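# Sand guide coat off taped area of board

## Task

Using the sander, remove the thin dark guide coat from the region of the board enclosed by the blue tape frame; a few leftover specks are acceptable. Beyond the tape the guide coat has to remain, though light scuffing and a few bare specks there are allowed. Cutting through the primer at any spot means failure. Once finished, lift the tool away from the board.

## Robot and tools

Robot: one six-joint arm (UR7e-type) with a random-orbit sander on the wrist and no gripper. The sanding pad is 127 mm in diameter and points along the tool point's +z axis. The tool point (end_effector_position) is the centre of the pad's face. A flat block sticks out about 9 cm from the last joint's axis toward the sander's -y side and rotates with it, so watch its clearance. One camera, cam_wrist (504x504), rides on the wrist.

Frames: the scene frame has its origin on the table top under the arm's base, +z up, and +y to the left when facing along +x. The base may be slightly tilted. The state line gives the tool point position in metres, orientation as a quaternion (w,x,y,z), and linear (m/s) and angular (rad/s) velocities, all in the scene frame. The printed position can be somewhat off, more so at long reach. Joint ranges: pan -3.142 to 3.142, lift and the three wrist joints -6.283 to 6.283, elbow 0 to 3.142; the elbow never goes fully straight.

execute_actions(actions): actions is a list of actions. Each action is a list of up to 15 rows, one row per 1/30 s control step; if fewer than 15 rows are given, the last row is repeated, so every action lasts 0.5 s. Each row is 7 numbers in [-1, 1]: dx, dy, dz, rx, ry, rz, run. The first six are an offset, expressed in the tool point's own axes, from the tool point's measured pose at the start of that action (for the first action in a call, the last pose a result showed). Every row is measured from that same start, not stacked on the previous row. Scale: 1.0 equals 0.6 m of translation or 180 degrees; rx, ry, rz form a single rotation vector. Each step, the commanded pose is clipped to within 100 mm and 16 degrees of the measured pose, so large offsets need several actions. Motion trails commands by about 0.17 s. An empty list just returns state and images.

run (7th number): above 0.01 turns the sander on; anything else turns it off. The value persists between actions and while you compose replies, and the pad cuts wherever it touches. Finish an action with 0 to stop it. After switching off, the pad spins for a second or two and still removes material.

move(target, speed, blocking): target is a single 7-number row, an offset in tool axes from the pose in the latest result that reported one, same scale as above; its run value is applied at the start. The tool point travels a straight path toward it. speed is the path's top speed in m/s, 0.002 to 0.5 (default 0.25); rotation is capped at twice that in rad/s. Paths last 0.5 to 10 s; a longer one is cut off short. The arm may lag, wander, or exceed speed, especially when nearly straight, and the path does not slow for obstacles. blocking=false returns after 0.5 s while motion continues; no other actions or moves are accepted until a result shows the move ended, so use wait or stop. The 'move:' line reports the ending (done, off_target, moving, held, fault), the distance from target, and limits: paced means the sent pose was clipped, held means a check blocked some steps (after which the arm may surge).

wait(seconds): 0 to 10; the arm keeps its last command, and a running move continues. stop(): brakes a running move; it needs braking distance. zoom_image(camera, region): camera is cam_wrist, region [x0, y0, x1, y1] in pixels from the top-left, at most 504 by 504. read_manual(section): returns licence texts only. finished_scene(scene): ends the given scene number; irreversible, and its result states success and gives the next task.

Result lines: force_n and torque_nm are wrist-sensor readings at the tool point in tool axes (n/a before the first action). Pressing shows a negative force z; torque x and y indicate which edge of the pad carries the load. Each axis has noise plus a fixed offset, usually under 4 N. Joint torques are total drive outputs, nonzero in free air and affected by friction and drift. 'Hand target' is the pose the controller is currently driving toward. 'pose unreachable' means the clearance check altered or blocked the command. Action results list step positions; HELD marks steps that were held back. MOTOR HOT appears at 70 °C; at 85 °C an OVER-TEMPERATURE FAULT locks the brakes until cooling.

Faults: contact torque reaching a joint's limit (130 N m for pan, lift and elbow; 24.3 N m for each wrist joint), or an external force of 150 N on any part, stops the arm for 10 s and drops the rest of the call. The arm is stiff: commanding even slightly below a firm surface can trigger this. Faster approaches hit harder, and targets deeper past contact press harder.

Sanding advice: there is no force control and the foam compresses only a fraction of a millimetre, so keep the pad flat against the board (tilt cuts on one edge) and contact very light. Removal grows with pressure and dwell time, so keep the pad moving and avoid lingering, which risks burning through primer. Stay inside the tape. The simulation keeps running while you think, holding your last command, so do not leave the sander on against the board between replies. Avoid slams, hard pushes and knocking things over. When done, switch off and lift clear.

Each tool is called as name(argument=value, ...), one argument or row to a line, values as JSON.

## Session

execute_actions(
  actions=[],
)

Scene clock: 0.00 s.
end_effector_position=(+0.4103, -0.2514, +0.4521) force_n=(-1.3, +0.3, +1.0) torque_nm=(+0.10, +0.15, -0.25) end_effector_quat_wxyz=(-0.265, +0.586, +0.705, +0.300) end_effector_velocity=(-0.000, +0.000, +0.000) end_effector_angular_velocity=(+0.000, +0.001, +0.002)
Joint positions: [-0.34  -1.814  1.648 -1.405 -1.57  -1.912]
Joint velocities: [ 0.     0.    -0.001  0.002 -0.    -0.001]
Joint torques (N m, as the arm reports them, + toward a larger angle): no reading
Hand target: +0.410, -0.251, +0.452; -0.265, +0.586, +0.705, +0.300

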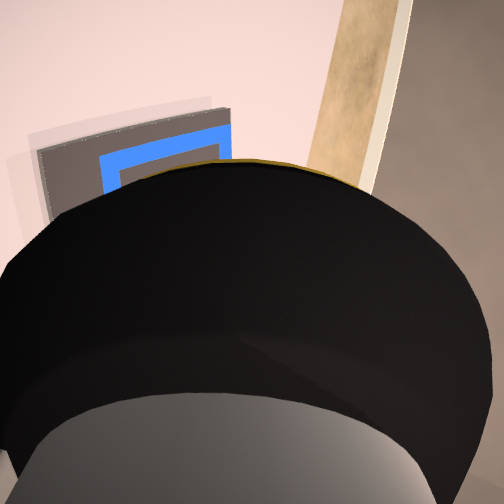

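move(
  target=[-0.1,0.25,0,0,0,0,0],
)

Scene clock: 4.10 s.
end_effector_position=(+0.5681, -0.2714, +0.4252) force_n=(+1.0, +0.8, +3.1) torque_nm=(+0.04, -0.07, -0.12) end_effector_quat_wxyz=(-0.265, +0.586, +0.705, +0.301) end_effector_velocity=(+0.002, +0.000, +0.000) end_effector_angular_velocity=(-0.000, +0.001, +0.002)
Joint positions: [-0.352 -1.439  1.296 -1.429 -1.57  -1.924]
Joint velocities: [ 0.001  0.007 -0.008  0.003 -0.     0.   ]
Joint torques (N m, as the arm reports them, + toward a larger angle): [ 33.69 -23.99 -32.58  -0.23   0.84   2.81]
Hand target: +0.568, -0.271, +0.425; -0.265, +0.586, +0.705, +0.300
Off the commanded pose: 0.000 m, 0 deg.
move: done

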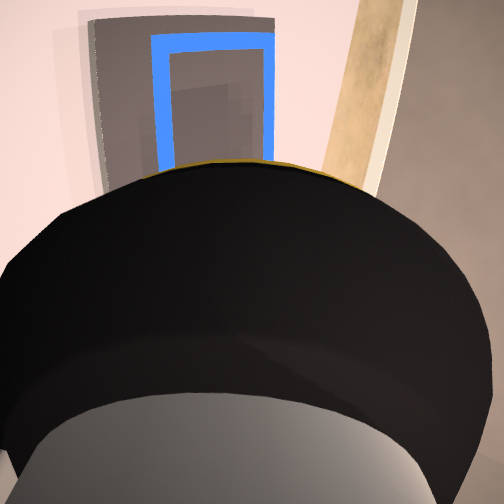

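move(
  target=[0,0,0,-0.17,0,0,0],
)

Scene clock: 8.93 s.
end_effector_position=(+0.5680, -0.2715, +0.4253) force_n=(-1.1, -1.0, +1.7) torque_nm=(-0.14, +0.34, -0.08) end_effector_quat_wxyz=(-0.101, +0.635, +0.601, +0.475) end_effector_velocity=(+0.000, +0.000, +0.001) end_effector_angular_velocity=(+0.003, -0.011, -0.011)
Joint positions: [-0.443 -1.697  1.754 -2.117 -1.35  -1.961]
Joint velocities: [-0.001 -0.005  0.012 -0.022  0.007  0.002]
Joint torques (N m, as the arm reports them, + toward a larger angle): [  6.59 -31.09  -5.57  -4.83   3.69   2.61]
Hand target: +0.568, -0.272, +0.425; -0.101, +0.635, +0.601, +0.476
Off the commanded pose: 0.000 m, 0 deg.
move: done

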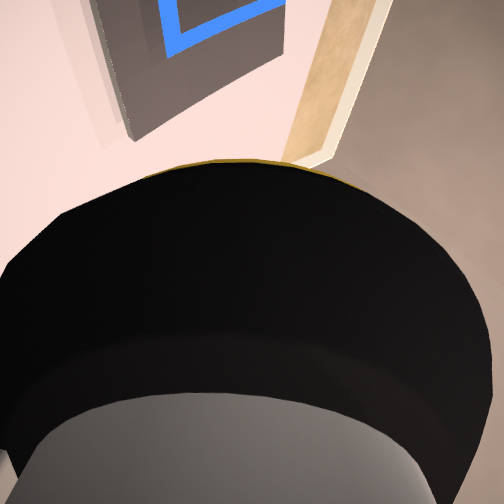

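move(
  target=[0,0,0,0.17,0,0,0],
)

move(
  target=[0,0,0,0.036,-0.26,0,0],
)

Scene clock: 16.03 s.
end_effector_position=(+0.5680, -0.2714, +0.4253) force_n=(+1.6, +0.8, +1.8) torque_nm=(+0.23, -0.11, -0.17) end_effector_quat_wxyz=(-0.265, +0.586, +0.705, +0.300) end_effector_velocity=(+0.000, -0.001, -0.000) end_effector_angular_velocity=(-0.002, +0.012, +0.010)
Joint positions: [-0.352 -1.439  1.296 -1.429 -1.57  -1.924]
Joint velocities: [ 0.001  0.01  -0.016  0.021 -0.004  0.003]
Joint torques (N m, as the arm reports them, + toward a larger angle): [ 32.28 -23.75 -34.05  -0.05   0.81   3.02]
Hand target: +0.568, -0.271, +0.425; -0.266, +0.585, +0.705, +0.300
Off the commanded pose: 0.000 m, 0 deg.
move: done

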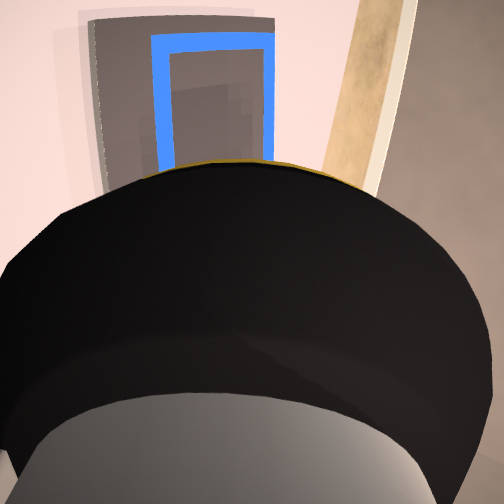

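Scene clock: 18.23 s.
end_effector_position=(+0.5679, -0.2713, +0.4252) force_n=(+1.0, -1.5, +2.1) torque_nm=(-0.16, -0.04, -0.10) end_effector_quat_wxyz=(+0.004, +0.641, +0.767, +0.004) end_effector_velocity=(-0.001, +0.001, +0.000) end_effector_angular_velocity=(-0.013, +0.002, +0.003)
Joint positions: [-0.055 -1.379  1.388 -1.492 -2.389 -1.59 ]
Joint velocities: [ 0.005  0.002  0.002  0.007 -0.012  0.009]
Joint torques (N m, as the arm reports them, + toward a larger angle): [ 32.47 -15.85  -6.49  -0.57  -1.16   2.58]
Hand target: +0.568, -0.271, +0.425; +0.004, +0.641, +0.767, +0.004
Off the commanded pose: 0.000 m, 0 deg.
move: done

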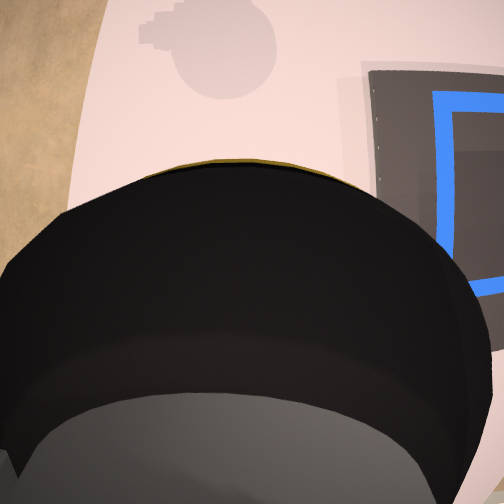

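move(
  target=[0.55,0.3,0,0,0,0,0],
)

Scene clock: 22.13 s.
end_effector_position=(+0.6864, +0.0852, +0.4267) force_n=(-3.3, +1.0, +1.4) torque_nm=(+0.10, +0.54, -0.25) end_effector_quat_wxyz=(+0.004, +0.641, +0.767, +0.004) end_effector_velocity=(+0.001, +0.002, -0.000) end_effector_angular_velocity=(-0.001, +0.002, -0.000)
Joint positions: [ 0.241 -0.704  0.938 -1.427 -2.32  -1.181]
Joint velocities: [ 0.001  0.008 -0.012  0.007  0.001  0.003]
Joint torques (N m, as the arm reports them, + toward a larger angle): [ 44.74 -29.27 -34.55  -0.52   1.47   2.84]
Hand target: +0.687, +0.085, +0.427; +0.004, +0.641, +0.767, +0.004
Off the commanded pose: 0.001 m, 0 deg.
move: done

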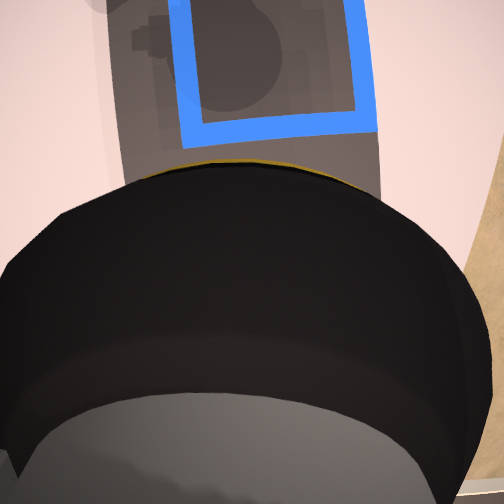

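move(
  target=[0.05,-0.3,0,0,0,0,0],
)

Scene clock: 27.00 s.
end_effector_position=(+0.5042, +0.0829, +0.4247) force_n=(+0.5, -0.7, +1.3) torque_nm=(-0.05, -0.06, -0.19) end_effector_quat_wxyz=(+0.004, +0.641, +0.767, +0.004) end_effector_velocity=(-0.003, -0.000, +0.000) end_effector_angular_velocity=(+0.001, -0.001, +0.000)
Joint positions: [ 0.351 -1.05   1.528 -1.58  -2.274 -1.047]
Joint velocities: [ 0.002 -0.005  0.007 -0.002  0.001  0.001]
Joint torques (N m, as the arm reports them, + toward a larger angle): [ 34.58 -29.52  -8.74  -4.5    1.62   2.88]
Hand target: +0.504, +0.083, +0.425; +0.004, +0.641, +0.767, +0.004
Off the commanded pose: 0.000 m, 0 deg.
move: done

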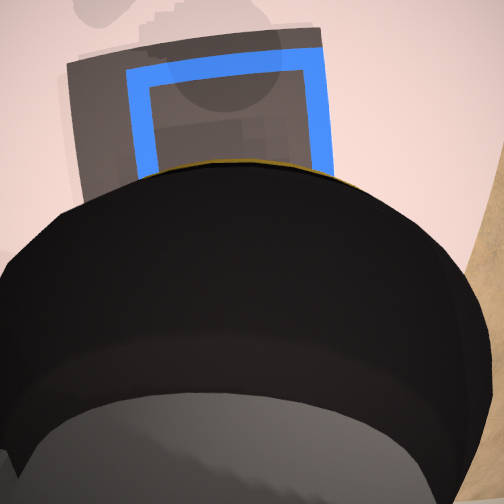

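move(
  target=[-0.023,-0.05,0.35,0,0,-0.04,0],
)

Scene clock: 32.83 s.
end_effector_position=(+0.4797, +0.0642, +0.2146) force_n=(+0.8, -0.3, +2.1) torque_nm=(+0.13, +0.10, -0.15) end_effector_quat_wxyz=(+0.004, +0.592, +0.806, +0.004) end_effector_velocity=(+0.000, -0.000, -0.002) end_effector_angular_velocity=(+0.002, -0.003, +0.001)
Joint positions: [ 0.104 -1.036  2.021 -2.304 -2.362 -1.488]
Joint velocities: [-0.004  0.001  0.006 -0.017 -0.    -0.011]
Joint torques (N m, as the arm reports them, + toward a larger angle): [ 14.61 -18.32  -1.64  -4.34  -0.12  -3.15]
Hand target: +0.480, +0.064, +0.214; +0.004, +0.592, +0.806, +0.004
Off the commanded pose: 0.000 m, 0 deg.
move: done

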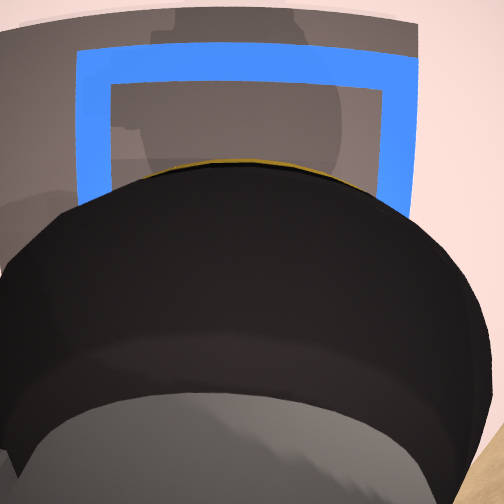

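move(
  target=[0,-0.06,0.25,0,0,0,0],
  speed=0.1,
)

Scene clock: 37.80 s.
end_effector_position=(+0.4630, +0.0589, +0.1410) force_n=(-2.1, -0.4, +3.9) torque_nm=(-0.14, +0.34, -0.23) end_effector_quat_wxyz=(+0.003, +0.592, +0.806, +0.002) end_effector_velocity=(+0.001, +0.000, +0.000) end_effector_angular_velocity=(+0.000, -0.001, -0.000)
Joint positions: [ 0.001 -0.955  2.147 -2.609 -2.384 -1.629]
Joint velocities: [ 0.     0.    -0.001 -0.001 -0.    -0.001]
Joint torques (N m, as the arm reports them, + toward a larger angle): [ 34.37 -32.34 -25.13  -0.51   1.29   2.75]
Hand target: +0.463, +0.059, +0.141; +0.003, +0.592, +0.806, +0.002
Off the commanded pose: 0.079 m, 0 deg.
move: held; limits=held; held on 26 of 54 steps, including the last
pose unreachable: on one or more control steps of this call, first in action 0 (counted from 0), an arm could not follow its commanded pose, so it was not sent that pose on those steps. On the call's last step it was still not sent that pose. It may still have moved: this result reports where it is.
cause: the commanded pose would bring two parts of the arm too close to each other (joints 5 (wrist 2) and 6 (wrist 3) lie between them).

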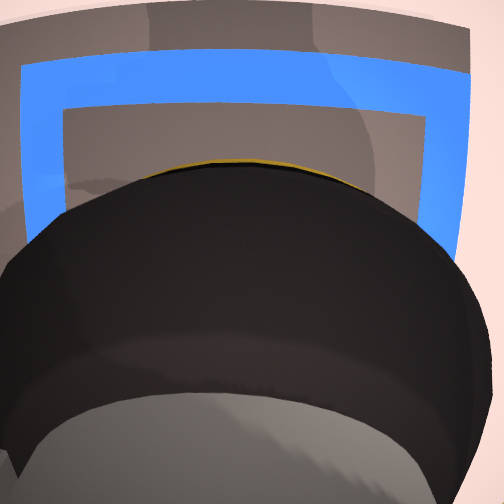

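move(
  target=[0,0.03,0,0,0,0.5,0],
)

move(
  target=[0,0,0.13,0,0,0,0],
  speed=0.1,
)

Scene clock: 48.10 s.
end_effector_position=(+0.4801, +0.0642, +0.1411) force_n=(+0.3, +1.7, +0.4) torque_nm=(+0.31, +0.06, -0.17) end_effector_quat_wxyz=(+0.000, +0.988, +0.153, +0.004) end_effector_velocity=(-0.000, +0.001, +0.001) end_effector_angular_velocity=(-0.002, +0.005, -0.010)
Joint positions: [ 0.002 -0.928  2.097 -2.586 -2.383 -0.059]
Joint velocities: [ 0.003  0.    -0.004  0.013 -0.001  0.019]
Joint torques (N m, as the arm reports them, + toward a larger angle): [ 34.93 -20.71 -26.11  -0.53  -0.97   3.04]
Hand target: +0.480, +0.064, +0.141; +0.001, +0.988, +0.152, +0.003
Off the commanded pose: 0.000 m, 0 deg.
move: done; limits=paced

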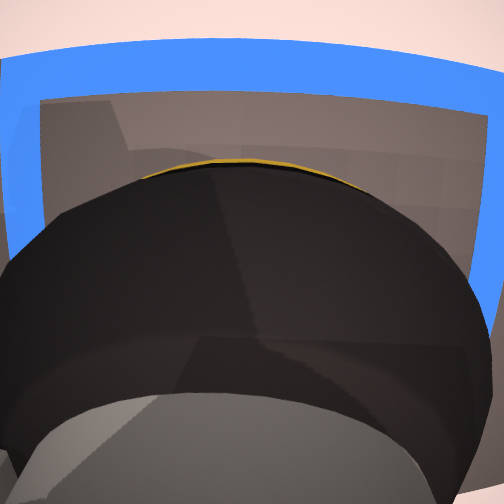

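Scene clock: 49.40 s.
end_effector_position=(+0.4807, +0.0641, +0.0633) force_n=(-2.3, +2.3, +1.2) torque_nm=(+0.28, +0.33, -0.25) end_effector_quat_wxyz=(+0.001, +0.988, +0.152, +0.004) end_effector_velocity=(+0.000, -0.000, -0.003) end_effector_angular_velocity=(+0.002, -0.001, -0.002)
Joint positions: [-0.112 -0.776  2.132 -2.895 -2.394 -0.225]
Joint velocities: [-0.005  0.006  0.001 -0.014  0.001 -0.006]
Joint torques (N m, as the arm reports them, + toward a larger angle): [ 17.64 -22.67   8.15  -4.19   1.7   -3.29]
Hand target: +0.481, +0.064, +0.063; +0.000, +0.988, +0.153, +0.004
Off the commanded pose: 0.000 m, 0 deg.
move: done

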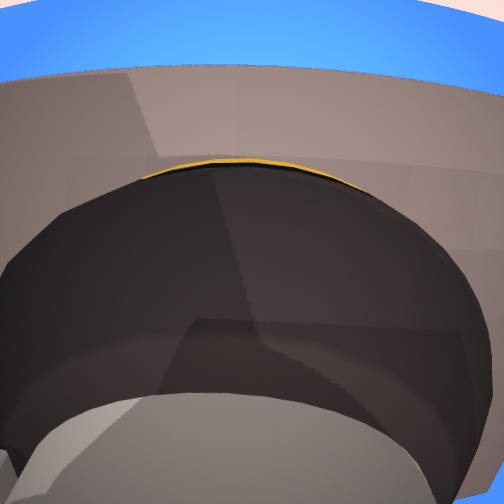

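move(
  target=[0.017,0,0.055,0,0,0,0],
  speed=0.02,
)

move(
  target=[0,0,0.005,0,0,0,0],
  speed=0.005,
)

move(
  target=[0,0,0.005,0,0,0,0],
  speed=0.005,
)

move(
  target=[0,0,0.005,0,0,0,0],
  speed=0.005,
)

Scene clock: 67.90 s.
end_effector_position=(+0.4884, +0.0662, +0.0429) force_n=(-17.0, -2.4, -32.5) torque_nm=(+0.32, -0.47, -0.02) end_effector_quat_wxyz=(+0.001, +0.988, +0.153, +0.006) end_effector_velocity=(+0.000, +0.000, +0.001) end_effector_angular_velocity=(+0.000, -0.001, -0.001)
Joint positions: [-0.141 -0.722  2.113 -2.967 -2.396 -0.273]
Joint velocities: [ 0.001 -0.    -0.     0.     0.     0.001]
Joint torques (N m, as the arm reports them, + toward a larger angle): [ 28.68 -29.    -4.89  -2.18   0.07   0.02]
Hand target: +0.488, +0.066, +0.043; +0.001, +0.988, +0.153, +0.006
Off the commanded pose: 0.013 m, 0 deg.
FORCE FAULT: contact force on the arm reached its limit, and the arm stopped for 10 seconds. The contact can be on any part of the arm, not only on its tool. That time counts as 20 of the actions that you can send in this scene. The arm's remaining commands of this call were not run. The arm holds still and accepts commands again. Move the arm away from the contact; if what it grips holds it there, let go first. Pushing or pulling that hard again can fault the arm again.
move: fault

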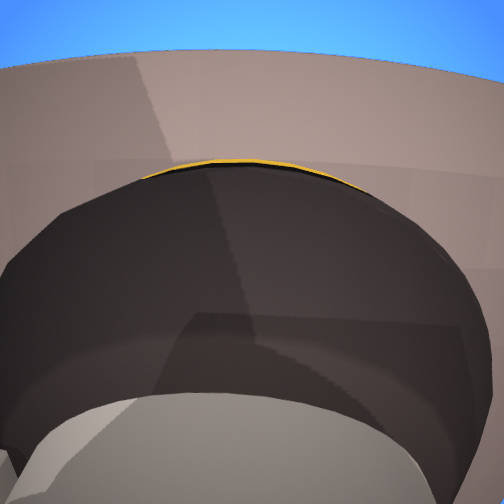

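not run: a fault stop came before this call.

not run: a fault stop came before this call.

not run: a fault stop came before this call.

move(
  target=[0,0,-0.001,0,0,0,0],
  speed=0.005,
)

move(
  target=[0,0,0.0004,0,0,0,0],
  speed=0.002,
)

move(
  target=[0,0,0.0004,0,0,0,0],
  speed=0.002,
)

Scene clock: 72.20 s.
end_effector_position=(+0.4884, +0.0662, +0.0434) force_n=(-7.2, -2.0, -12.1) torque_nm=(+0.16, -0.07, -0.24) end_effector_quat_wxyz=(+0.001, +0.988, +0.153, +0.006) end_effector_velocity=(+0.001, -0.001, +0.000) end_effector_angular_velocity=(-0.000, -0.000, -0.002)
Joint positions: [-0.14  -0.723  2.113 -2.965 -2.396 -0.272]
Joint velocities: [-0.001 -0.001 -0.002  0.001 -0.     0.   ]
Joint torques (N m, as the arm reports them, + toward a larger angle): [ 34.62 -34.27   0.8   -0.94   0.25   2.76]
Hand target: +0.488, +0.066, +0.043; +0.001, +0.988, +0.153, +0.006
Off the commanded pose: 0.000 m, 0 deg.
move: done

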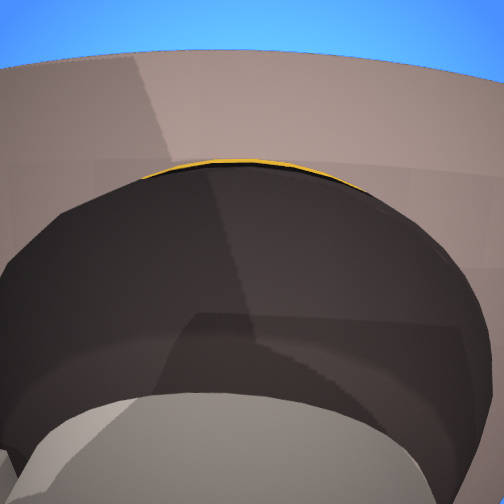

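Scene clock: 72.90 s.
end_effector_position=(+0.4884, +0.0662, +0.0432) force_n=(-11.7, -1.5, -16.1) torque_nm=(+0.12, +0.24, -0.25) end_effector_quat_wxyz=(+0.001, +0.988, +0.153, +0.006) end_effector_velocity=(+0.001, -0.001, -0.000) end_effector_angular_velocity=(+0.000, -0.001, -0.002)
Joint positions: [-0.14  -0.723  2.113 -2.966 -2.396 -0.272]
Joint velocities: [-0.001  0.    -0.001 -0.001 -0.    -0.001]
Joint torques (N m, as the arm reports them, + toward a larger angle): [ 13.78 -18.99  -1.57  -4.19   0.11  -2.95]
Hand target: +0.488, +0.066, +0.043; +0.001, +0.988, +0.153, +0.006
Off the commanded pose: 0.000 m, 0 deg.
move: done

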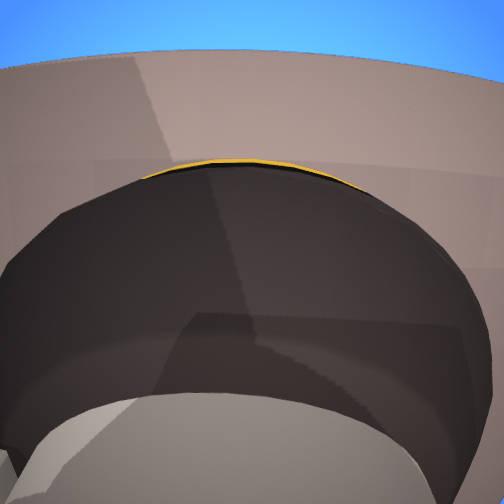

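Scene clock: 73.60 s.
end_effector_position=(+0.4884, +0.0662, +0.0430) force_n=(-11.6, -2.8, -27.2) torque_nm=(+0.17, -0.20, -0.21) end_effector_quat_wxyz=(+0.001, +0.988, +0.153, +0.006) end_effector_velocity=(+0.000, +0.000, -0.000) end_effector_angular_velocity=(+0.000, +0.001, +0.000)
Joint positions: [-0.14  -0.722  2.113 -2.967 -2.396 -0.273]
Joint velocities: [-0.     0.001 -0.001  0.     0.    -0.   ]
Joint torques (N m, as the arm reports them, + toward a larger angle): [ 11.33 -16.5   -3.49  -4.04   0.11  -3.03]
Hand target: +0.488, +0.066, +0.043; +0.001, +0.988, +0.153, +0.006
Off the commanded pose: 0.000 m, 0 deg.
move: done

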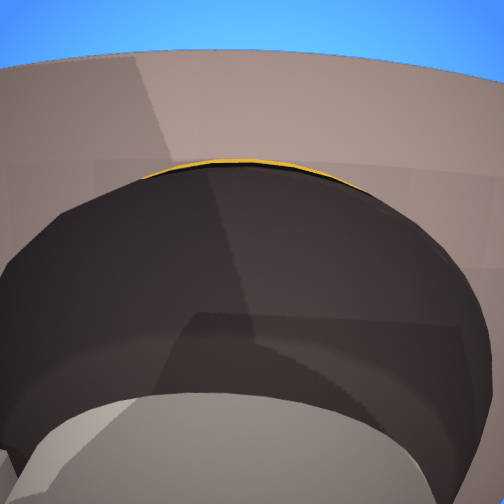

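move(
  target=[0.06,0,-0.0005,0,0,0,0],
  speed=0.03,
)

move(
  target=[0.055,0,0,0,0,0,0],
  speed=0.03,
)

move(
  target=[0,-0.04,0,0,0,0,0],
  speed=0.03,
)

move(
  target=[0,-0.04,0,0,0,0,0],
  speed=0.03,
)

Scene clock: 80.20 s.
end_effector_position=(+0.5224, +0.0770, +0.0437) force_n=(-3.2, +2.0, -5.0) torque_nm=(+0.38, -0.20, -0.35) end_effector_quat_wxyz=(+0.001, +0.988, +0.153, +0.006) end_effector_velocity=(+0.002, +0.001, +0.000) end_effector_angular_velocity=(-0.000, +0.001, +0.001)
Joint positions: [-0.128 -0.688  2.009 -2.883 -2.396 -0.254]
Joint velocities: [ 0.001  0.002 -0.006  0.006 -0.     0.001]
Joint torques (N m, as the arm reports them, + toward a larger angle): [ 38.71 -24.81 -20.79  -0.67   0.77   2.87]
Hand target: +0.523, +0.077, +0.044; +0.001, +0.988, +0.153, +0.006
Off the commanded pose: 0.000 m, 0 deg.
move: done

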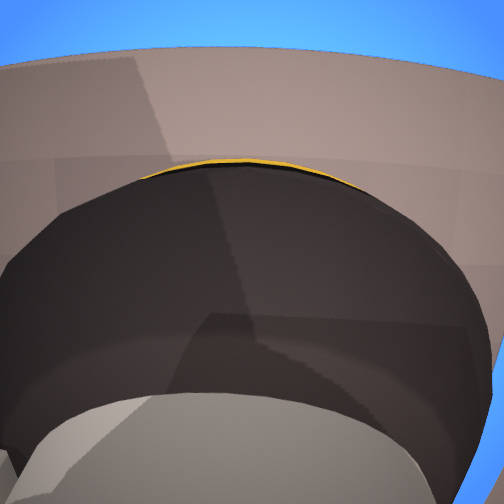

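Scene clock: 81.67 s.
end_effector_position=(+0.5536, +0.0868, +0.0441) force_n=(-0.4, -0.1, -2.0) torque_nm=(+0.11, -0.02, -0.32) end_effector_quat_wxyz=(+0.001, +0.988, +0.153, +0.006) end_effector_velocity=(+0.002, +0.001, +0.001) end_effector_angular_velocity=(+0.000, +0.000, +0.001)
Joint positions: [-0.118 -0.652  1.91  -2.81  -2.396 -0.239]
Joint velocities: [ 0.002  0.002 -0.006  0.006  0.     0.003]
Joint torques (N m, as the arm reports them, + toward a larger angle): [ 41.48 -26.04 -22.11  -0.62   1.1    2.88]
Hand target: +0.554, +0.087, +0.044; +0.001, +0.988, +0.153, +0.006
Off the commanded pose: 0.000 m, 0 deg.
move: done

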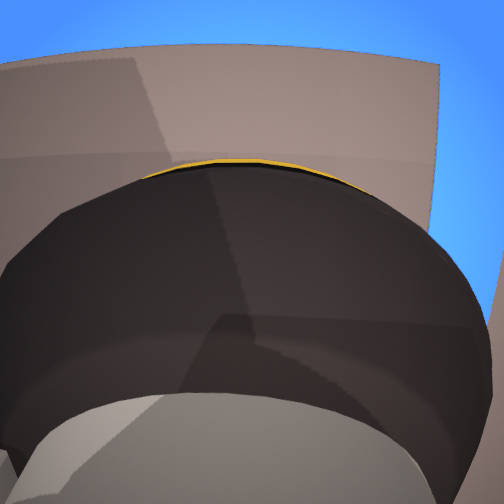

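Scene clock: 82.83 s.
end_effector_position=(+0.5465, +0.1095, +0.0440) force_n=(-1.7, +1.1, -3.5) torque_nm=(+0.00, +0.24, -0.07) end_effector_quat_wxyz=(+0.001, +0.988, +0.153, +0.006) end_effector_velocity=(-0.000, +0.002, +0.000) end_effector_angular_velocity=(-0.000, +0.000, -0.000)
Joint positions: [-0.089 -0.62   1.905 -2.806 -2.395 -0.198]
Joint velocities: [ 0.002  0.003 -0.001  0.001 -0.     0.004]
Joint torques (N m, as the arm reports them, + toward a larger angle): [ 41.61 -24.86 -19.76   0.01   1.73   2.82]
Hand target: +0.546, +0.110, +0.044; +0.001, +0.988, +0.153, +0.006
Off the commanded pose: 0.000 m, 0 deg.
move: done

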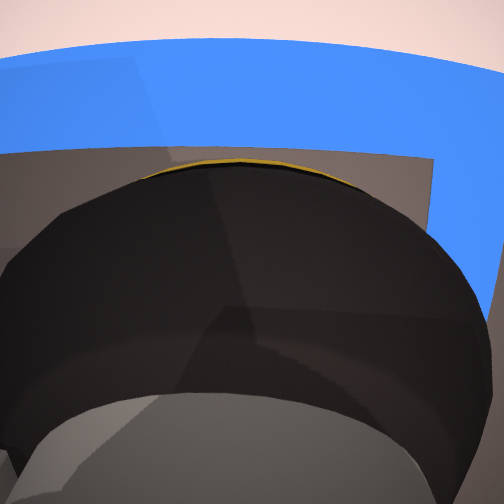

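Scene clock: 84.00 s.
end_effector_position=(+0.5393, +0.1321, +0.0438) force_n=(-0.2, +1.8, -2.7) torque_nm=(+0.10, -0.07, -0.18) end_effector_quat_wxyz=(+0.001, +0.988, +0.153, +0.006) end_effector_velocity=(-0.001, +0.002, -0.000) end_effector_angular_velocity=(-0.000, +0.000, +0.001)
Joint positions: [-0.061 -0.588  1.897 -2.799 -2.393 -0.156]
Joint velocities: [ 0.003  0.003 -0.     0.     0.     0.003]
Joint torques (N m, as the arm reports them, + toward a larger angle): [ 40.37 -24.25 -19.55  -0.16   1.77   2.91]
Hand target: +0.539, +0.132, +0.044; +0.001, +0.988, +0.153, +0.006
Off the commanded pose: 0.000 m, 0 deg.
move: done

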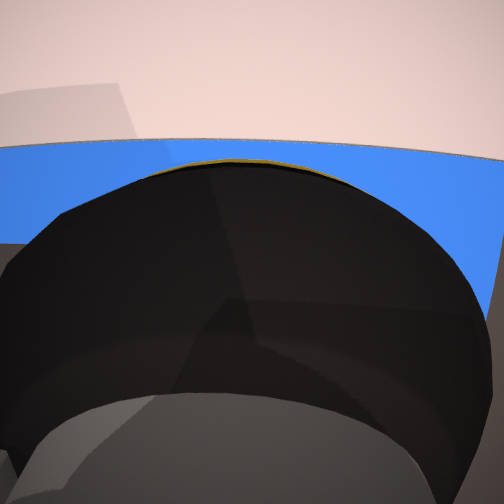

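move(
  target=[0.005,0,0.0006,0,0,0,0],
  speed=0.005,
)

move(
  target=[-0.24,0.004,-0.0008,0,0,0,1],
  speed=0.04,
)

move(
  target=[0,0.08,0,0,0,0,1],
  speed=0.04,
)

move(
  target=[0,0.06,-0.1,0,0,0,0],
  speed=0.1,
)

Scene clock: 93.03 s.
end_effector_position=(+0.5420, +0.1331, +0.0436) force_n=(-6.3, -0.3, -10.3) torque_nm=(+0.39, -0.16, -0.16) end_effector_quat_wxyz=(+0.001, +0.988, +0.153, +0.006) end_effector_velocity=(+0.000, -0.000, -0.001) end_effector_angular_velocity=(-0.000, +0.003, -0.000)
Joint positions: [-0.061 -0.585  1.888 -2.794 -2.393 -0.156]
Joint velocities: [-0.002  0.001 -0.002  0.003  0.     0.   ]
Joint torques (N m, as the arm reports them, + toward a larger angle): [ 17.64 -23.93 -23.49  -0.46  -0.31  -2.86]
Hand target: +0.542, +0.133, +0.043; +0.001, +0.988, +0.153, +0.006
Off the commanded pose: 0.000 m, 0 deg.
move: done

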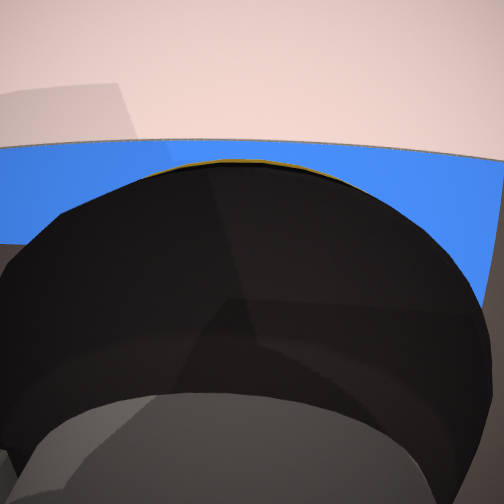

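Scene clock: 97.03 s.
end_effector_position=(+0.4057, +0.0875, +0.0424) force_n=(+0.0, -1.6, -47.8) torque_nm=(-0.11, -0.92, -0.11) end_effector_quat_wxyz=(+0.001, +0.988, +0.153, +0.006) end_effector_velocity=(-0.003, -0.001, -0.000) end_effector_angular_velocity=(+0.000, -0.000, -0.002)
Joint positions: [-0.1   -0.7    2.301 -3.134 -2.395 -0.213]
Joint velocities: [-0.002 -0.001  0.008 -0.01   0.    -0.002]
Joint torques (N m, as the arm reports them, + toward a larger angle): [  2.64 -20.38  14.69  -1.3    0.56  -3.06]
Hand target: +0.405, +0.087, +0.042; +0.001, +0.988, +0.153, +0.006
Off the commanded pose: 0.000 m, 0 deg.
move: done

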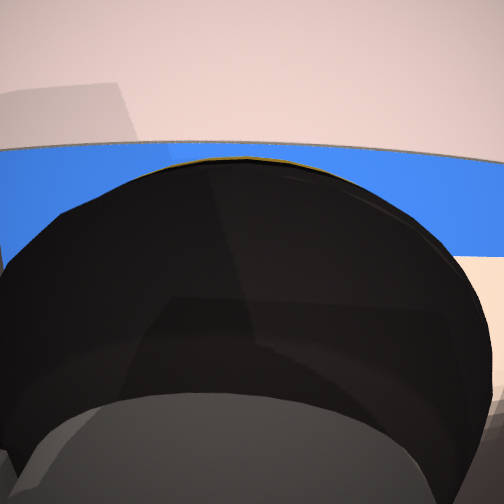

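Scene clock: 98.63 s.
end_effector_position=(+0.4201, +0.0419, +0.0427) force_n=(+4.9, -0.9, -32.3) torque_nm=(-0.07, -0.68, -0.33) end_effector_quat_wxyz=(+0.001, +0.988, +0.153, +0.006) end_effector_velocity=(+0.000, -0.002, +0.000) end_effector_angular_velocity=(-0.000, -0.000, -0.001)
Joint positions: [-0.175 -0.782  2.316 -3.149 -2.395 -0.324]
Joint velocities: [-0.004 -0.004  0.001 -0.001 -0.    -0.005]
Joint torques (N m, as the arm reports them, + toward a larger angle): [  6.1  -24.06  14.27  -2.19   1.23  -3.17]
Hand target: +0.420, +0.042, +0.043; +0.001, +0.988, +0.153, +0.006
Off the commanded pose: 0.000 m, 0 deg.
move: done

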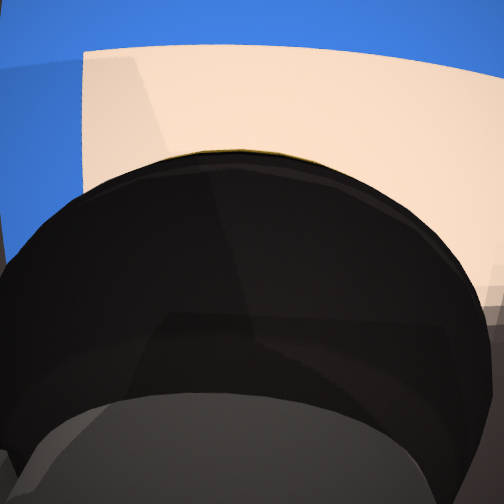

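Scene clock: 99.87 s.
end_effector_position=(+0.4302, +0.0078, +0.1027) force_n=(-0.7, -0.5, +3.5) torque_nm=(+0.00, +0.11, -0.14) end_effector_quat_wxyz=(+0.001, +0.988, +0.153, +0.006) end_effector_velocity=(+0.000, -0.001, +0.002) end_effector_angular_velocity=(+0.001, +0.003, +0.000)
Joint positions: [-0.126 -1.     2.309 -2.871 -2.396 -0.253]
Joint velocities: [ 0.001 -0.007 -0.002  0.015  0.001  0.005]
Joint torques (N m, as the arm reports them, + toward a larger angle): [ 32.65 -30.52 -19.6   -0.57   1.38   2.59]
Hand target: +0.430, +0.008, +0.103; +0.001, +0.988, +0.153, +0.006
Off the commanded pose: 0.000 m, 0 deg.
move: done

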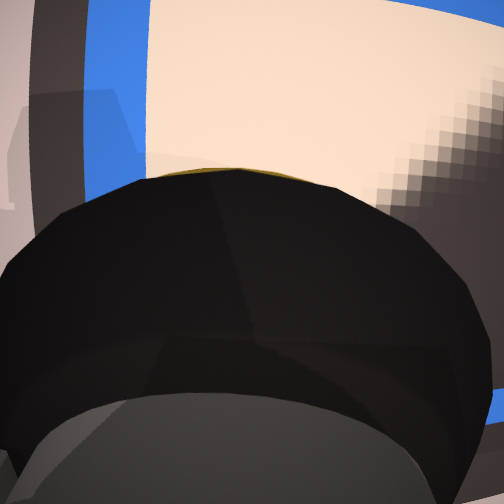

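move(
  target=[0.012,0.2,0.0,0,0,0,0],
  speed=0.2,
)

move(
  target=[0,0,0.094,0,0,0,0],
  speed=0.05,
)

Scene clock: 105.30 s.
end_effector_position=(+0.4731, -0.1042, +0.1035) force_n=(-0.6, +2.0, +0.2) torque_nm=(+0.11, +0.04, -0.23) end_effector_quat_wxyz=(+0.002, +0.988, +0.153, +0.006) end_effector_velocity=(+0.001, -0.003, -0.001) end_effector_angular_velocity=(+0.001, +0.002, +0.002)
Joint positions: [-0.294 -1.163  2.241 -2.82  -2.382 -0.498]
Joint velocities: [-0.005 -0.003 -0.003  0.003  0.002 -0.007]
Joint torques (N m, as the arm reports them, + toward a larger angle): [ 14.47 -32.75 -20.34  -0.46   1.59  -2.82]
Hand target: +0.473, -0.105, +0.103; +0.002, +0.988, +0.153, +0.006
Off the commanded pose: 0.000 m, 0 deg.
move: done

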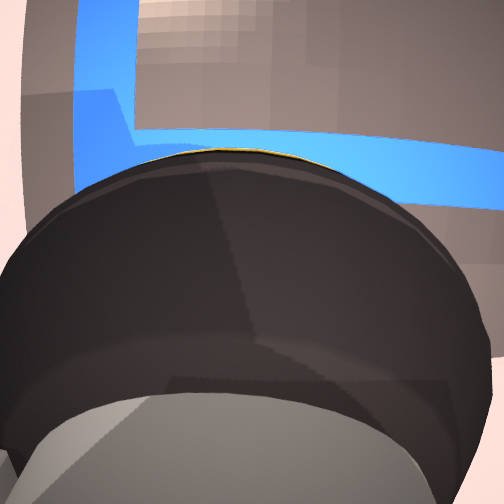

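Scene clock: 106.83 s.
end_effector_position=(+0.4738, -0.1043, +0.0474) force_n=(+0.3, +1.5, +1.8) torque_nm=(+0.32, -0.02, -0.13) end_effector_quat_wxyz=(+0.002, +0.988, +0.153, +0.006) end_effector_velocity=(-0.001, +0.000, -0.003) end_effector_angular_velocity=(+0.000, -0.001, +0.002)
Joint positions: [-0.384 -1.036  2.253 -3.049 -2.363 -0.624]
Joint velocities: [-0.004  0.007  0.002 -0.014  0.001 -0.008]
Joint torques (N m, as the arm reports them, + toward a larger angle): [ 17.41 -22.16   8.45  -3.82   1.5   -3.04]
Hand target: +0.474, -0.104, +0.047; +0.002, +0.988, +0.153, +0.006
Off the commanded pose: 0.000 m, 0 deg.
move: done

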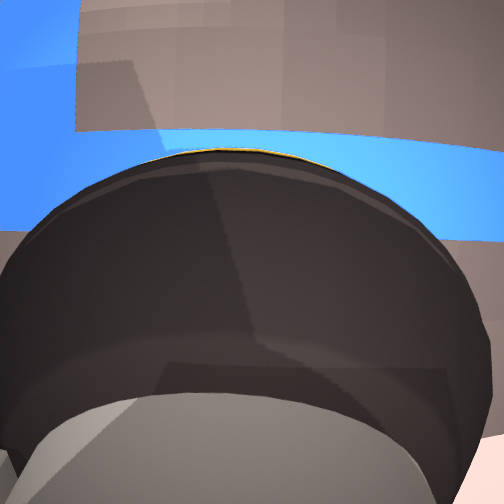

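move(
  target=[0.005,-0.193,0,0,0,0,0],
  speed=0.15,
)

move(
  target=[0,0,0.005,0,0,0,0],
  speed=0.004,
)

Scene clock: 111.90 s.
end_effector_position=(+0.4418, +0.0068, +0.0467) force_n=(+3.4, +1.7, +1.0) torque_nm=(+0.25, -0.38, -0.21) end_effector_quat_wxyz=(+0.002, +0.988, +0.153, +0.006) end_effector_velocity=(-0.000, +0.003, +0.000) end_effector_angular_velocity=(-0.000, +0.000, +0.001)
Joint positions: [-0.223 -0.853  2.292 -3.105 -2.392 -0.395]
Joint velocities: [ 0.004  0.004 -0.001  0.002 -0.001  0.006]
Joint torques (N m, as the arm reports them, + toward a larger angle): [ 34.96 -20.88 -16.18  -0.56  -1.24   2.85]
Hand target: +0.442, +0.007, +0.047; +0.002, +0.988, +0.153, +0.006
Off the commanded pose: 0.000 m, 0 deg.
move: done

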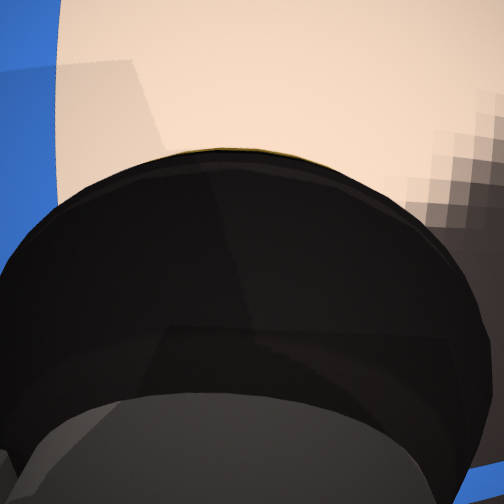

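Scene clock: 112.87 s.
end_effector_position=(+0.4418, +0.0068, +0.0438) force_n=(-0.7, -1.1, -1.2) torque_nm=(+0.06, +0.15, -0.25) end_effector_quat_wxyz=(+0.002, +0.988, +0.153, +0.006) end_effector_velocity=(-0.000, -0.000, -0.001) end_effector_angular_velocity=(-0.000, +0.000, +0.001)
Joint positions: [-0.228 -0.845  2.291 -3.118 -2.391 -0.402]
Joint velocities: [-0.002  0.002  0.    -0.004  0.    -0.003]
Joint torques (N m, as the arm reports them, + toward a larger angle): [ 16.68 -19.25 -15.44  -3.92   1.47  -2.86]
Hand target: +0.442, +0.007, +0.044; +0.002, +0.988, +0.153, +0.006
Off the commanded pose: 0.000 m, 0 deg.
move: done

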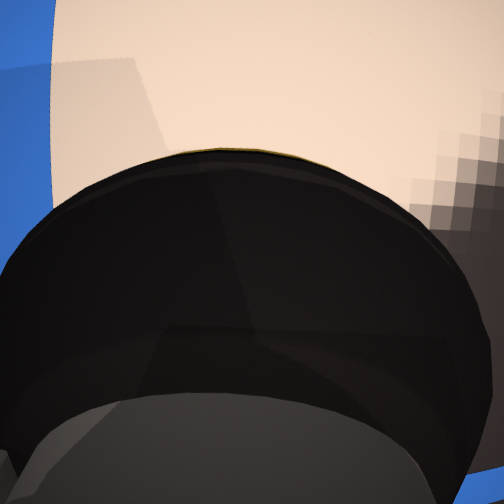

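move(
  target=[0,0,0.001,0,0,0,1],
  speed=0.002,
)

move(
  target=[0,0,0,0,0,0,1],
)

move(
  target=[0.225,-0.005,0.002,0,0,0,1],
  speed=0.035,
)

move(
  target=[0,-0.15,-0.001,0,0,0,1],
  speed=0.035,
)

move(
  target=[-0.1,0.25,-0.35,0,0,0,0],
)

Scene clock: 117.73 s.
end_effector_position=(+0.4418, +0.0068, +0.0433) force_n=(-0.5, +0.7, -13.9) torque_nm=(+0.35, -0.48, -0.25) end_effector_quat_wxyz=(+0.002, +0.988, +0.153, +0.006) end_effector_velocity=(+0.001, -0.000, -0.000) end_effector_angular_velocity=(+0.000, +0.001, +0.001)
Joint positions: [-0.229 -0.844  2.291 -3.12  -2.391 -0.404]
Joint velocities: [-0.001  0.    -0.002  0.001  0.    -0.003]
Joint torques (N m, as the arm reports them, + toward a larger angle): [ 12.7  -16.61 -14.78  -3.56   1.04  -2.87]
Hand target: +0.442, +0.007, +0.043; +0.002, +0.988, +0.153, +0.006
Off the commanded pose: 0.000 m, 0 deg.
move: done

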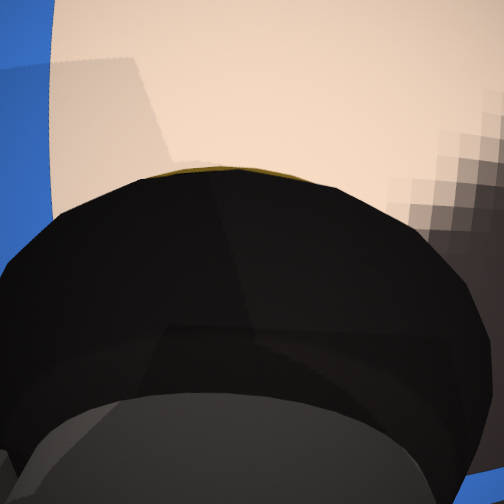

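Scene clock: 118.23 s.
end_effector_position=(+0.4418, +0.0068, +0.0433) force_n=(+0.8, -0.4, -11.0) torque_nm=(+0.07, -0.30, -0.34) end_effector_quat_wxyz=(+0.002, +0.988, +0.153, +0.006) end_effector_velocity=(-0.000, -0.001, -0.001) end_effector_angular_velocity=(+0.000, +0.002, -0.001)
Joint positions: [-0.229 -0.844  2.291 -3.12  -2.391 -0.404]
Joint velocities: [-0.002  0.    -0.     0.     0.    -0.   ]
Joint torques (N m, as the arm reports them, + toward a larger angle): [ 13.98 -19.24 -14.46  -2.25   0.85  -2.39]
Hand target: +0.442, +0.007, +0.043; +0.002, +0.988, +0.153, +0.006
Off the commanded pose: 0.000 m, 0 deg.
move: done

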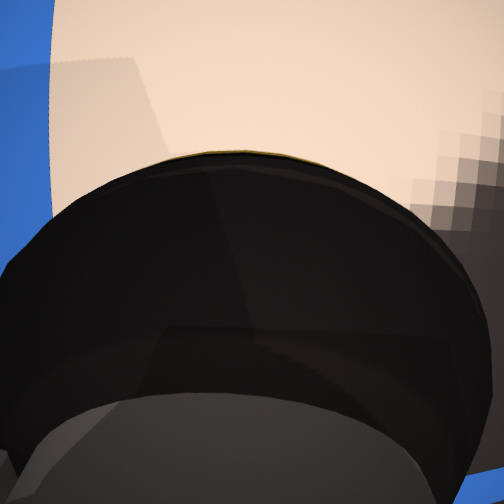

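Scene clock: 122.47 s.
end_effector_position=(+0.5693, +0.0502, +0.0436) force_n=(+4.1, +1.6, -13.0) torque_nm=(+0.20, -0.49, -0.17) end_effector_quat_wxyz=(+0.001, +0.988, +0.153, +0.006) end_effector_velocity=(+0.002, +0.000, -0.001) end_effector_angular_velocity=(+0.000, +0.001, -0.001)
Joint positions: [-0.163 -0.697  1.901 -2.806 -2.395 -0.307]
Joint velocities: [-0.001  0.003 -0.008  0.005  0.     0.001]
Joint torques (N m, as the arm reports them, + toward a larger angle): [ 37.3  -23.55 -19.2    0.43  -0.65   3.07]
Hand target: +0.570, +0.050, +0.044; +0.001, +0.988, +0.153, +0.006
Off the commanded pose: 0.000 m, 0 deg.
move: done

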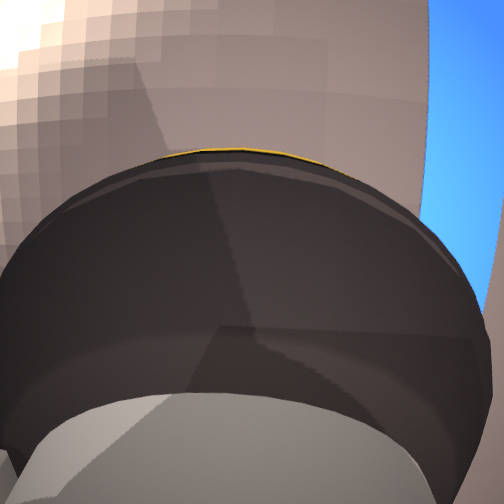

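Scene clock: 125.40 s.
end_effector_position=(+0.5422, +0.1358, +0.0437) force_n=(+0.9, -3.0, -11.2) torque_nm=(-0.29, -0.19, -0.24) end_effector_quat_wxyz=(+0.001, +0.988, +0.153, +0.006) end_effector_velocity=(+0.000, +0.002, -0.000) end_effector_angular_velocity=(+0.000, -0.002, -0.005)
Joint positions: [-0.057 -0.58   1.884 -2.79  -2.393 -0.151]
Joint velocities: [ 0.002  0.004 -0.002 -0.002 -0.     0.006]
Joint torques (N m, as the arm reports them, + toward a larger angle): [ 38.76 -23.24 -20.99  -0.18   1.27   2.73]
Hand target: +0.542, +0.136, +0.044; +0.001, +0.988, +0.153, +0.006
Off the commanded pose: 0.000 m, 0 deg.
move: done

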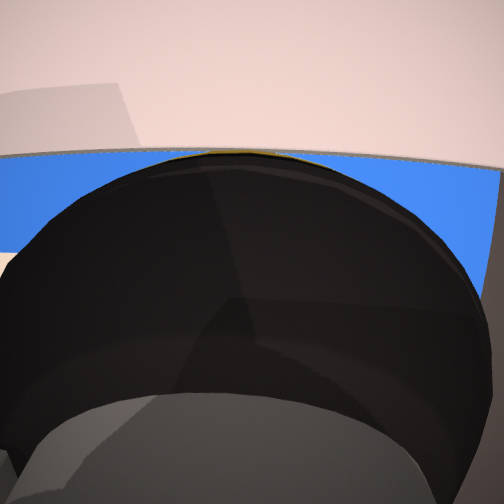

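Scene clock: 127.13 s.
end_effector_position=(+0.5276, -0.0248, +0.2538) force_n=(-1.0, -0.5, +0.0) torque_nm=(-0.18, +0.16, -0.23) end_effector_quat_wxyz=(+0.001, +0.988, +0.153, +0.006) end_effector_velocity=(+0.001, -0.002, +0.003) end_effector_angular_velocity=(+0.000, -0.001, -0.002)
Joint positions: [ 0.028 -1.159  1.904 -2.141 -2.382 -0.027]
Joint velocities: [ 0.001 -0.003 -0.005  0.008  0.     0.003]
Joint torques (N m, as the arm reports them, + toward a larger angle): [ 34.42 -31.21 -30.2   -0.59   1.5    2.82]
Hand target: +0.528, -0.025, +0.254; +0.001, +0.988, +0.153, +0.006
Off the commanded pose: 0.000 m, 0 deg.
move: done

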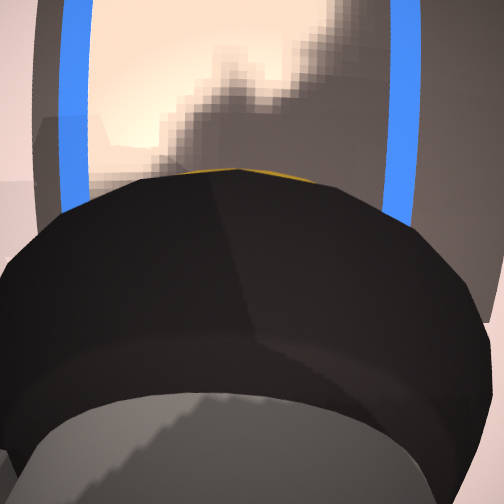

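move(
  target=[0.1,-0.25,0.346,0,-0.0029,0,0],
  speed=0.2,
)

move(
  target=[0,0,0.0046,0,0,0,0],
  speed=0.004,
)

Scene clock: 132.23 s.
end_effector_position=(+0.5422, +0.1358, +0.0461) force_n=(-0.9, +0.2, +2.8) torque_nm=(+0.00, +0.08, +0.04) end_effector_quat_wxyz=(+0.002, +0.988, +0.153, +0.002) end_effector_velocity=(+0.001, +0.001, -0.002) end_effector_angular_velocity=(+0.000, -0.001, -0.000)
Joint positions: [-0.054 -0.585  1.879 -2.763 -2.393 -0.136]
Joint velocities: [-0.002  0.007 -0.004 -0.006 -0.    -0.003]
Joint torques (N m, as the arm reports them, + toward a larger angle): [ 22.29 -26.17 -21.85  -3.86  -1.21  -3.07]
Hand target: +0.542, +0.136, +0.046; +0.002, +0.988, +0.153, +0.002
Off the commanded pose: 0.000 m, 0 deg.
move: done

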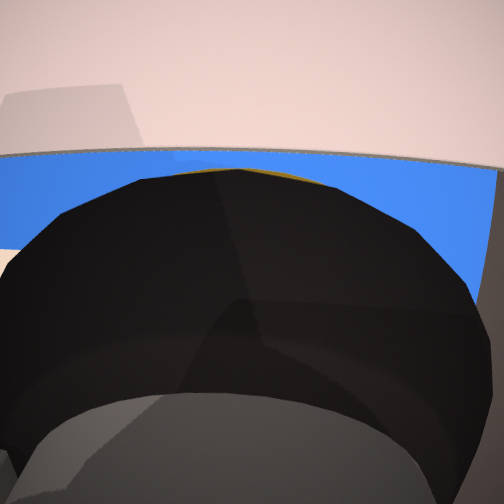

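Scene clock: 133.13 s.
end_effector_position=(+0.5423, +0.1358, +0.0435) force_n=(-1.6, +1.3, -10.4) torque_nm=(+0.45, -0.04, -0.25) end_effector_quat_wxyz=(+0.002, +0.988, +0.153, +0.002) end_effector_velocity=(-0.000, -0.000, -0.001) end_effector_angular_velocity=(-0.000, +0.001, +0.000)
Joint positions: [-0.057 -0.581  1.878 -2.772 -2.394 -0.141]
Joint velocities: [-0.002  0.002  0.001 -0.003 -0.    -0.002]
Joint torques (N m, as the arm reports them, + toward a larger angle): [ 19.54 -23.69  -1.68  -3.46  -1.28  -3.05]
Hand target: +0.542, +0.136, +0.043; +0.002, +0.988, +0.153, +0.002
Off the commanded pose: 0.000 m, 0 deg.
move: done

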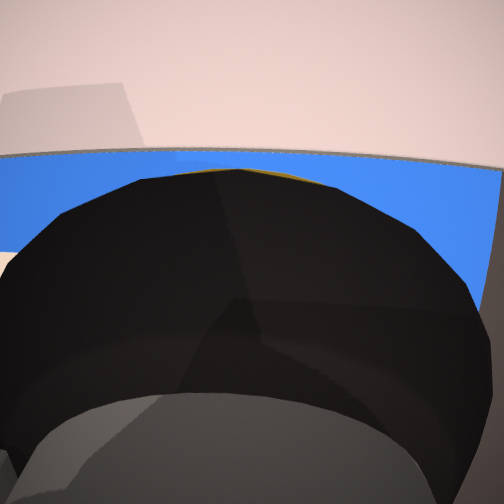

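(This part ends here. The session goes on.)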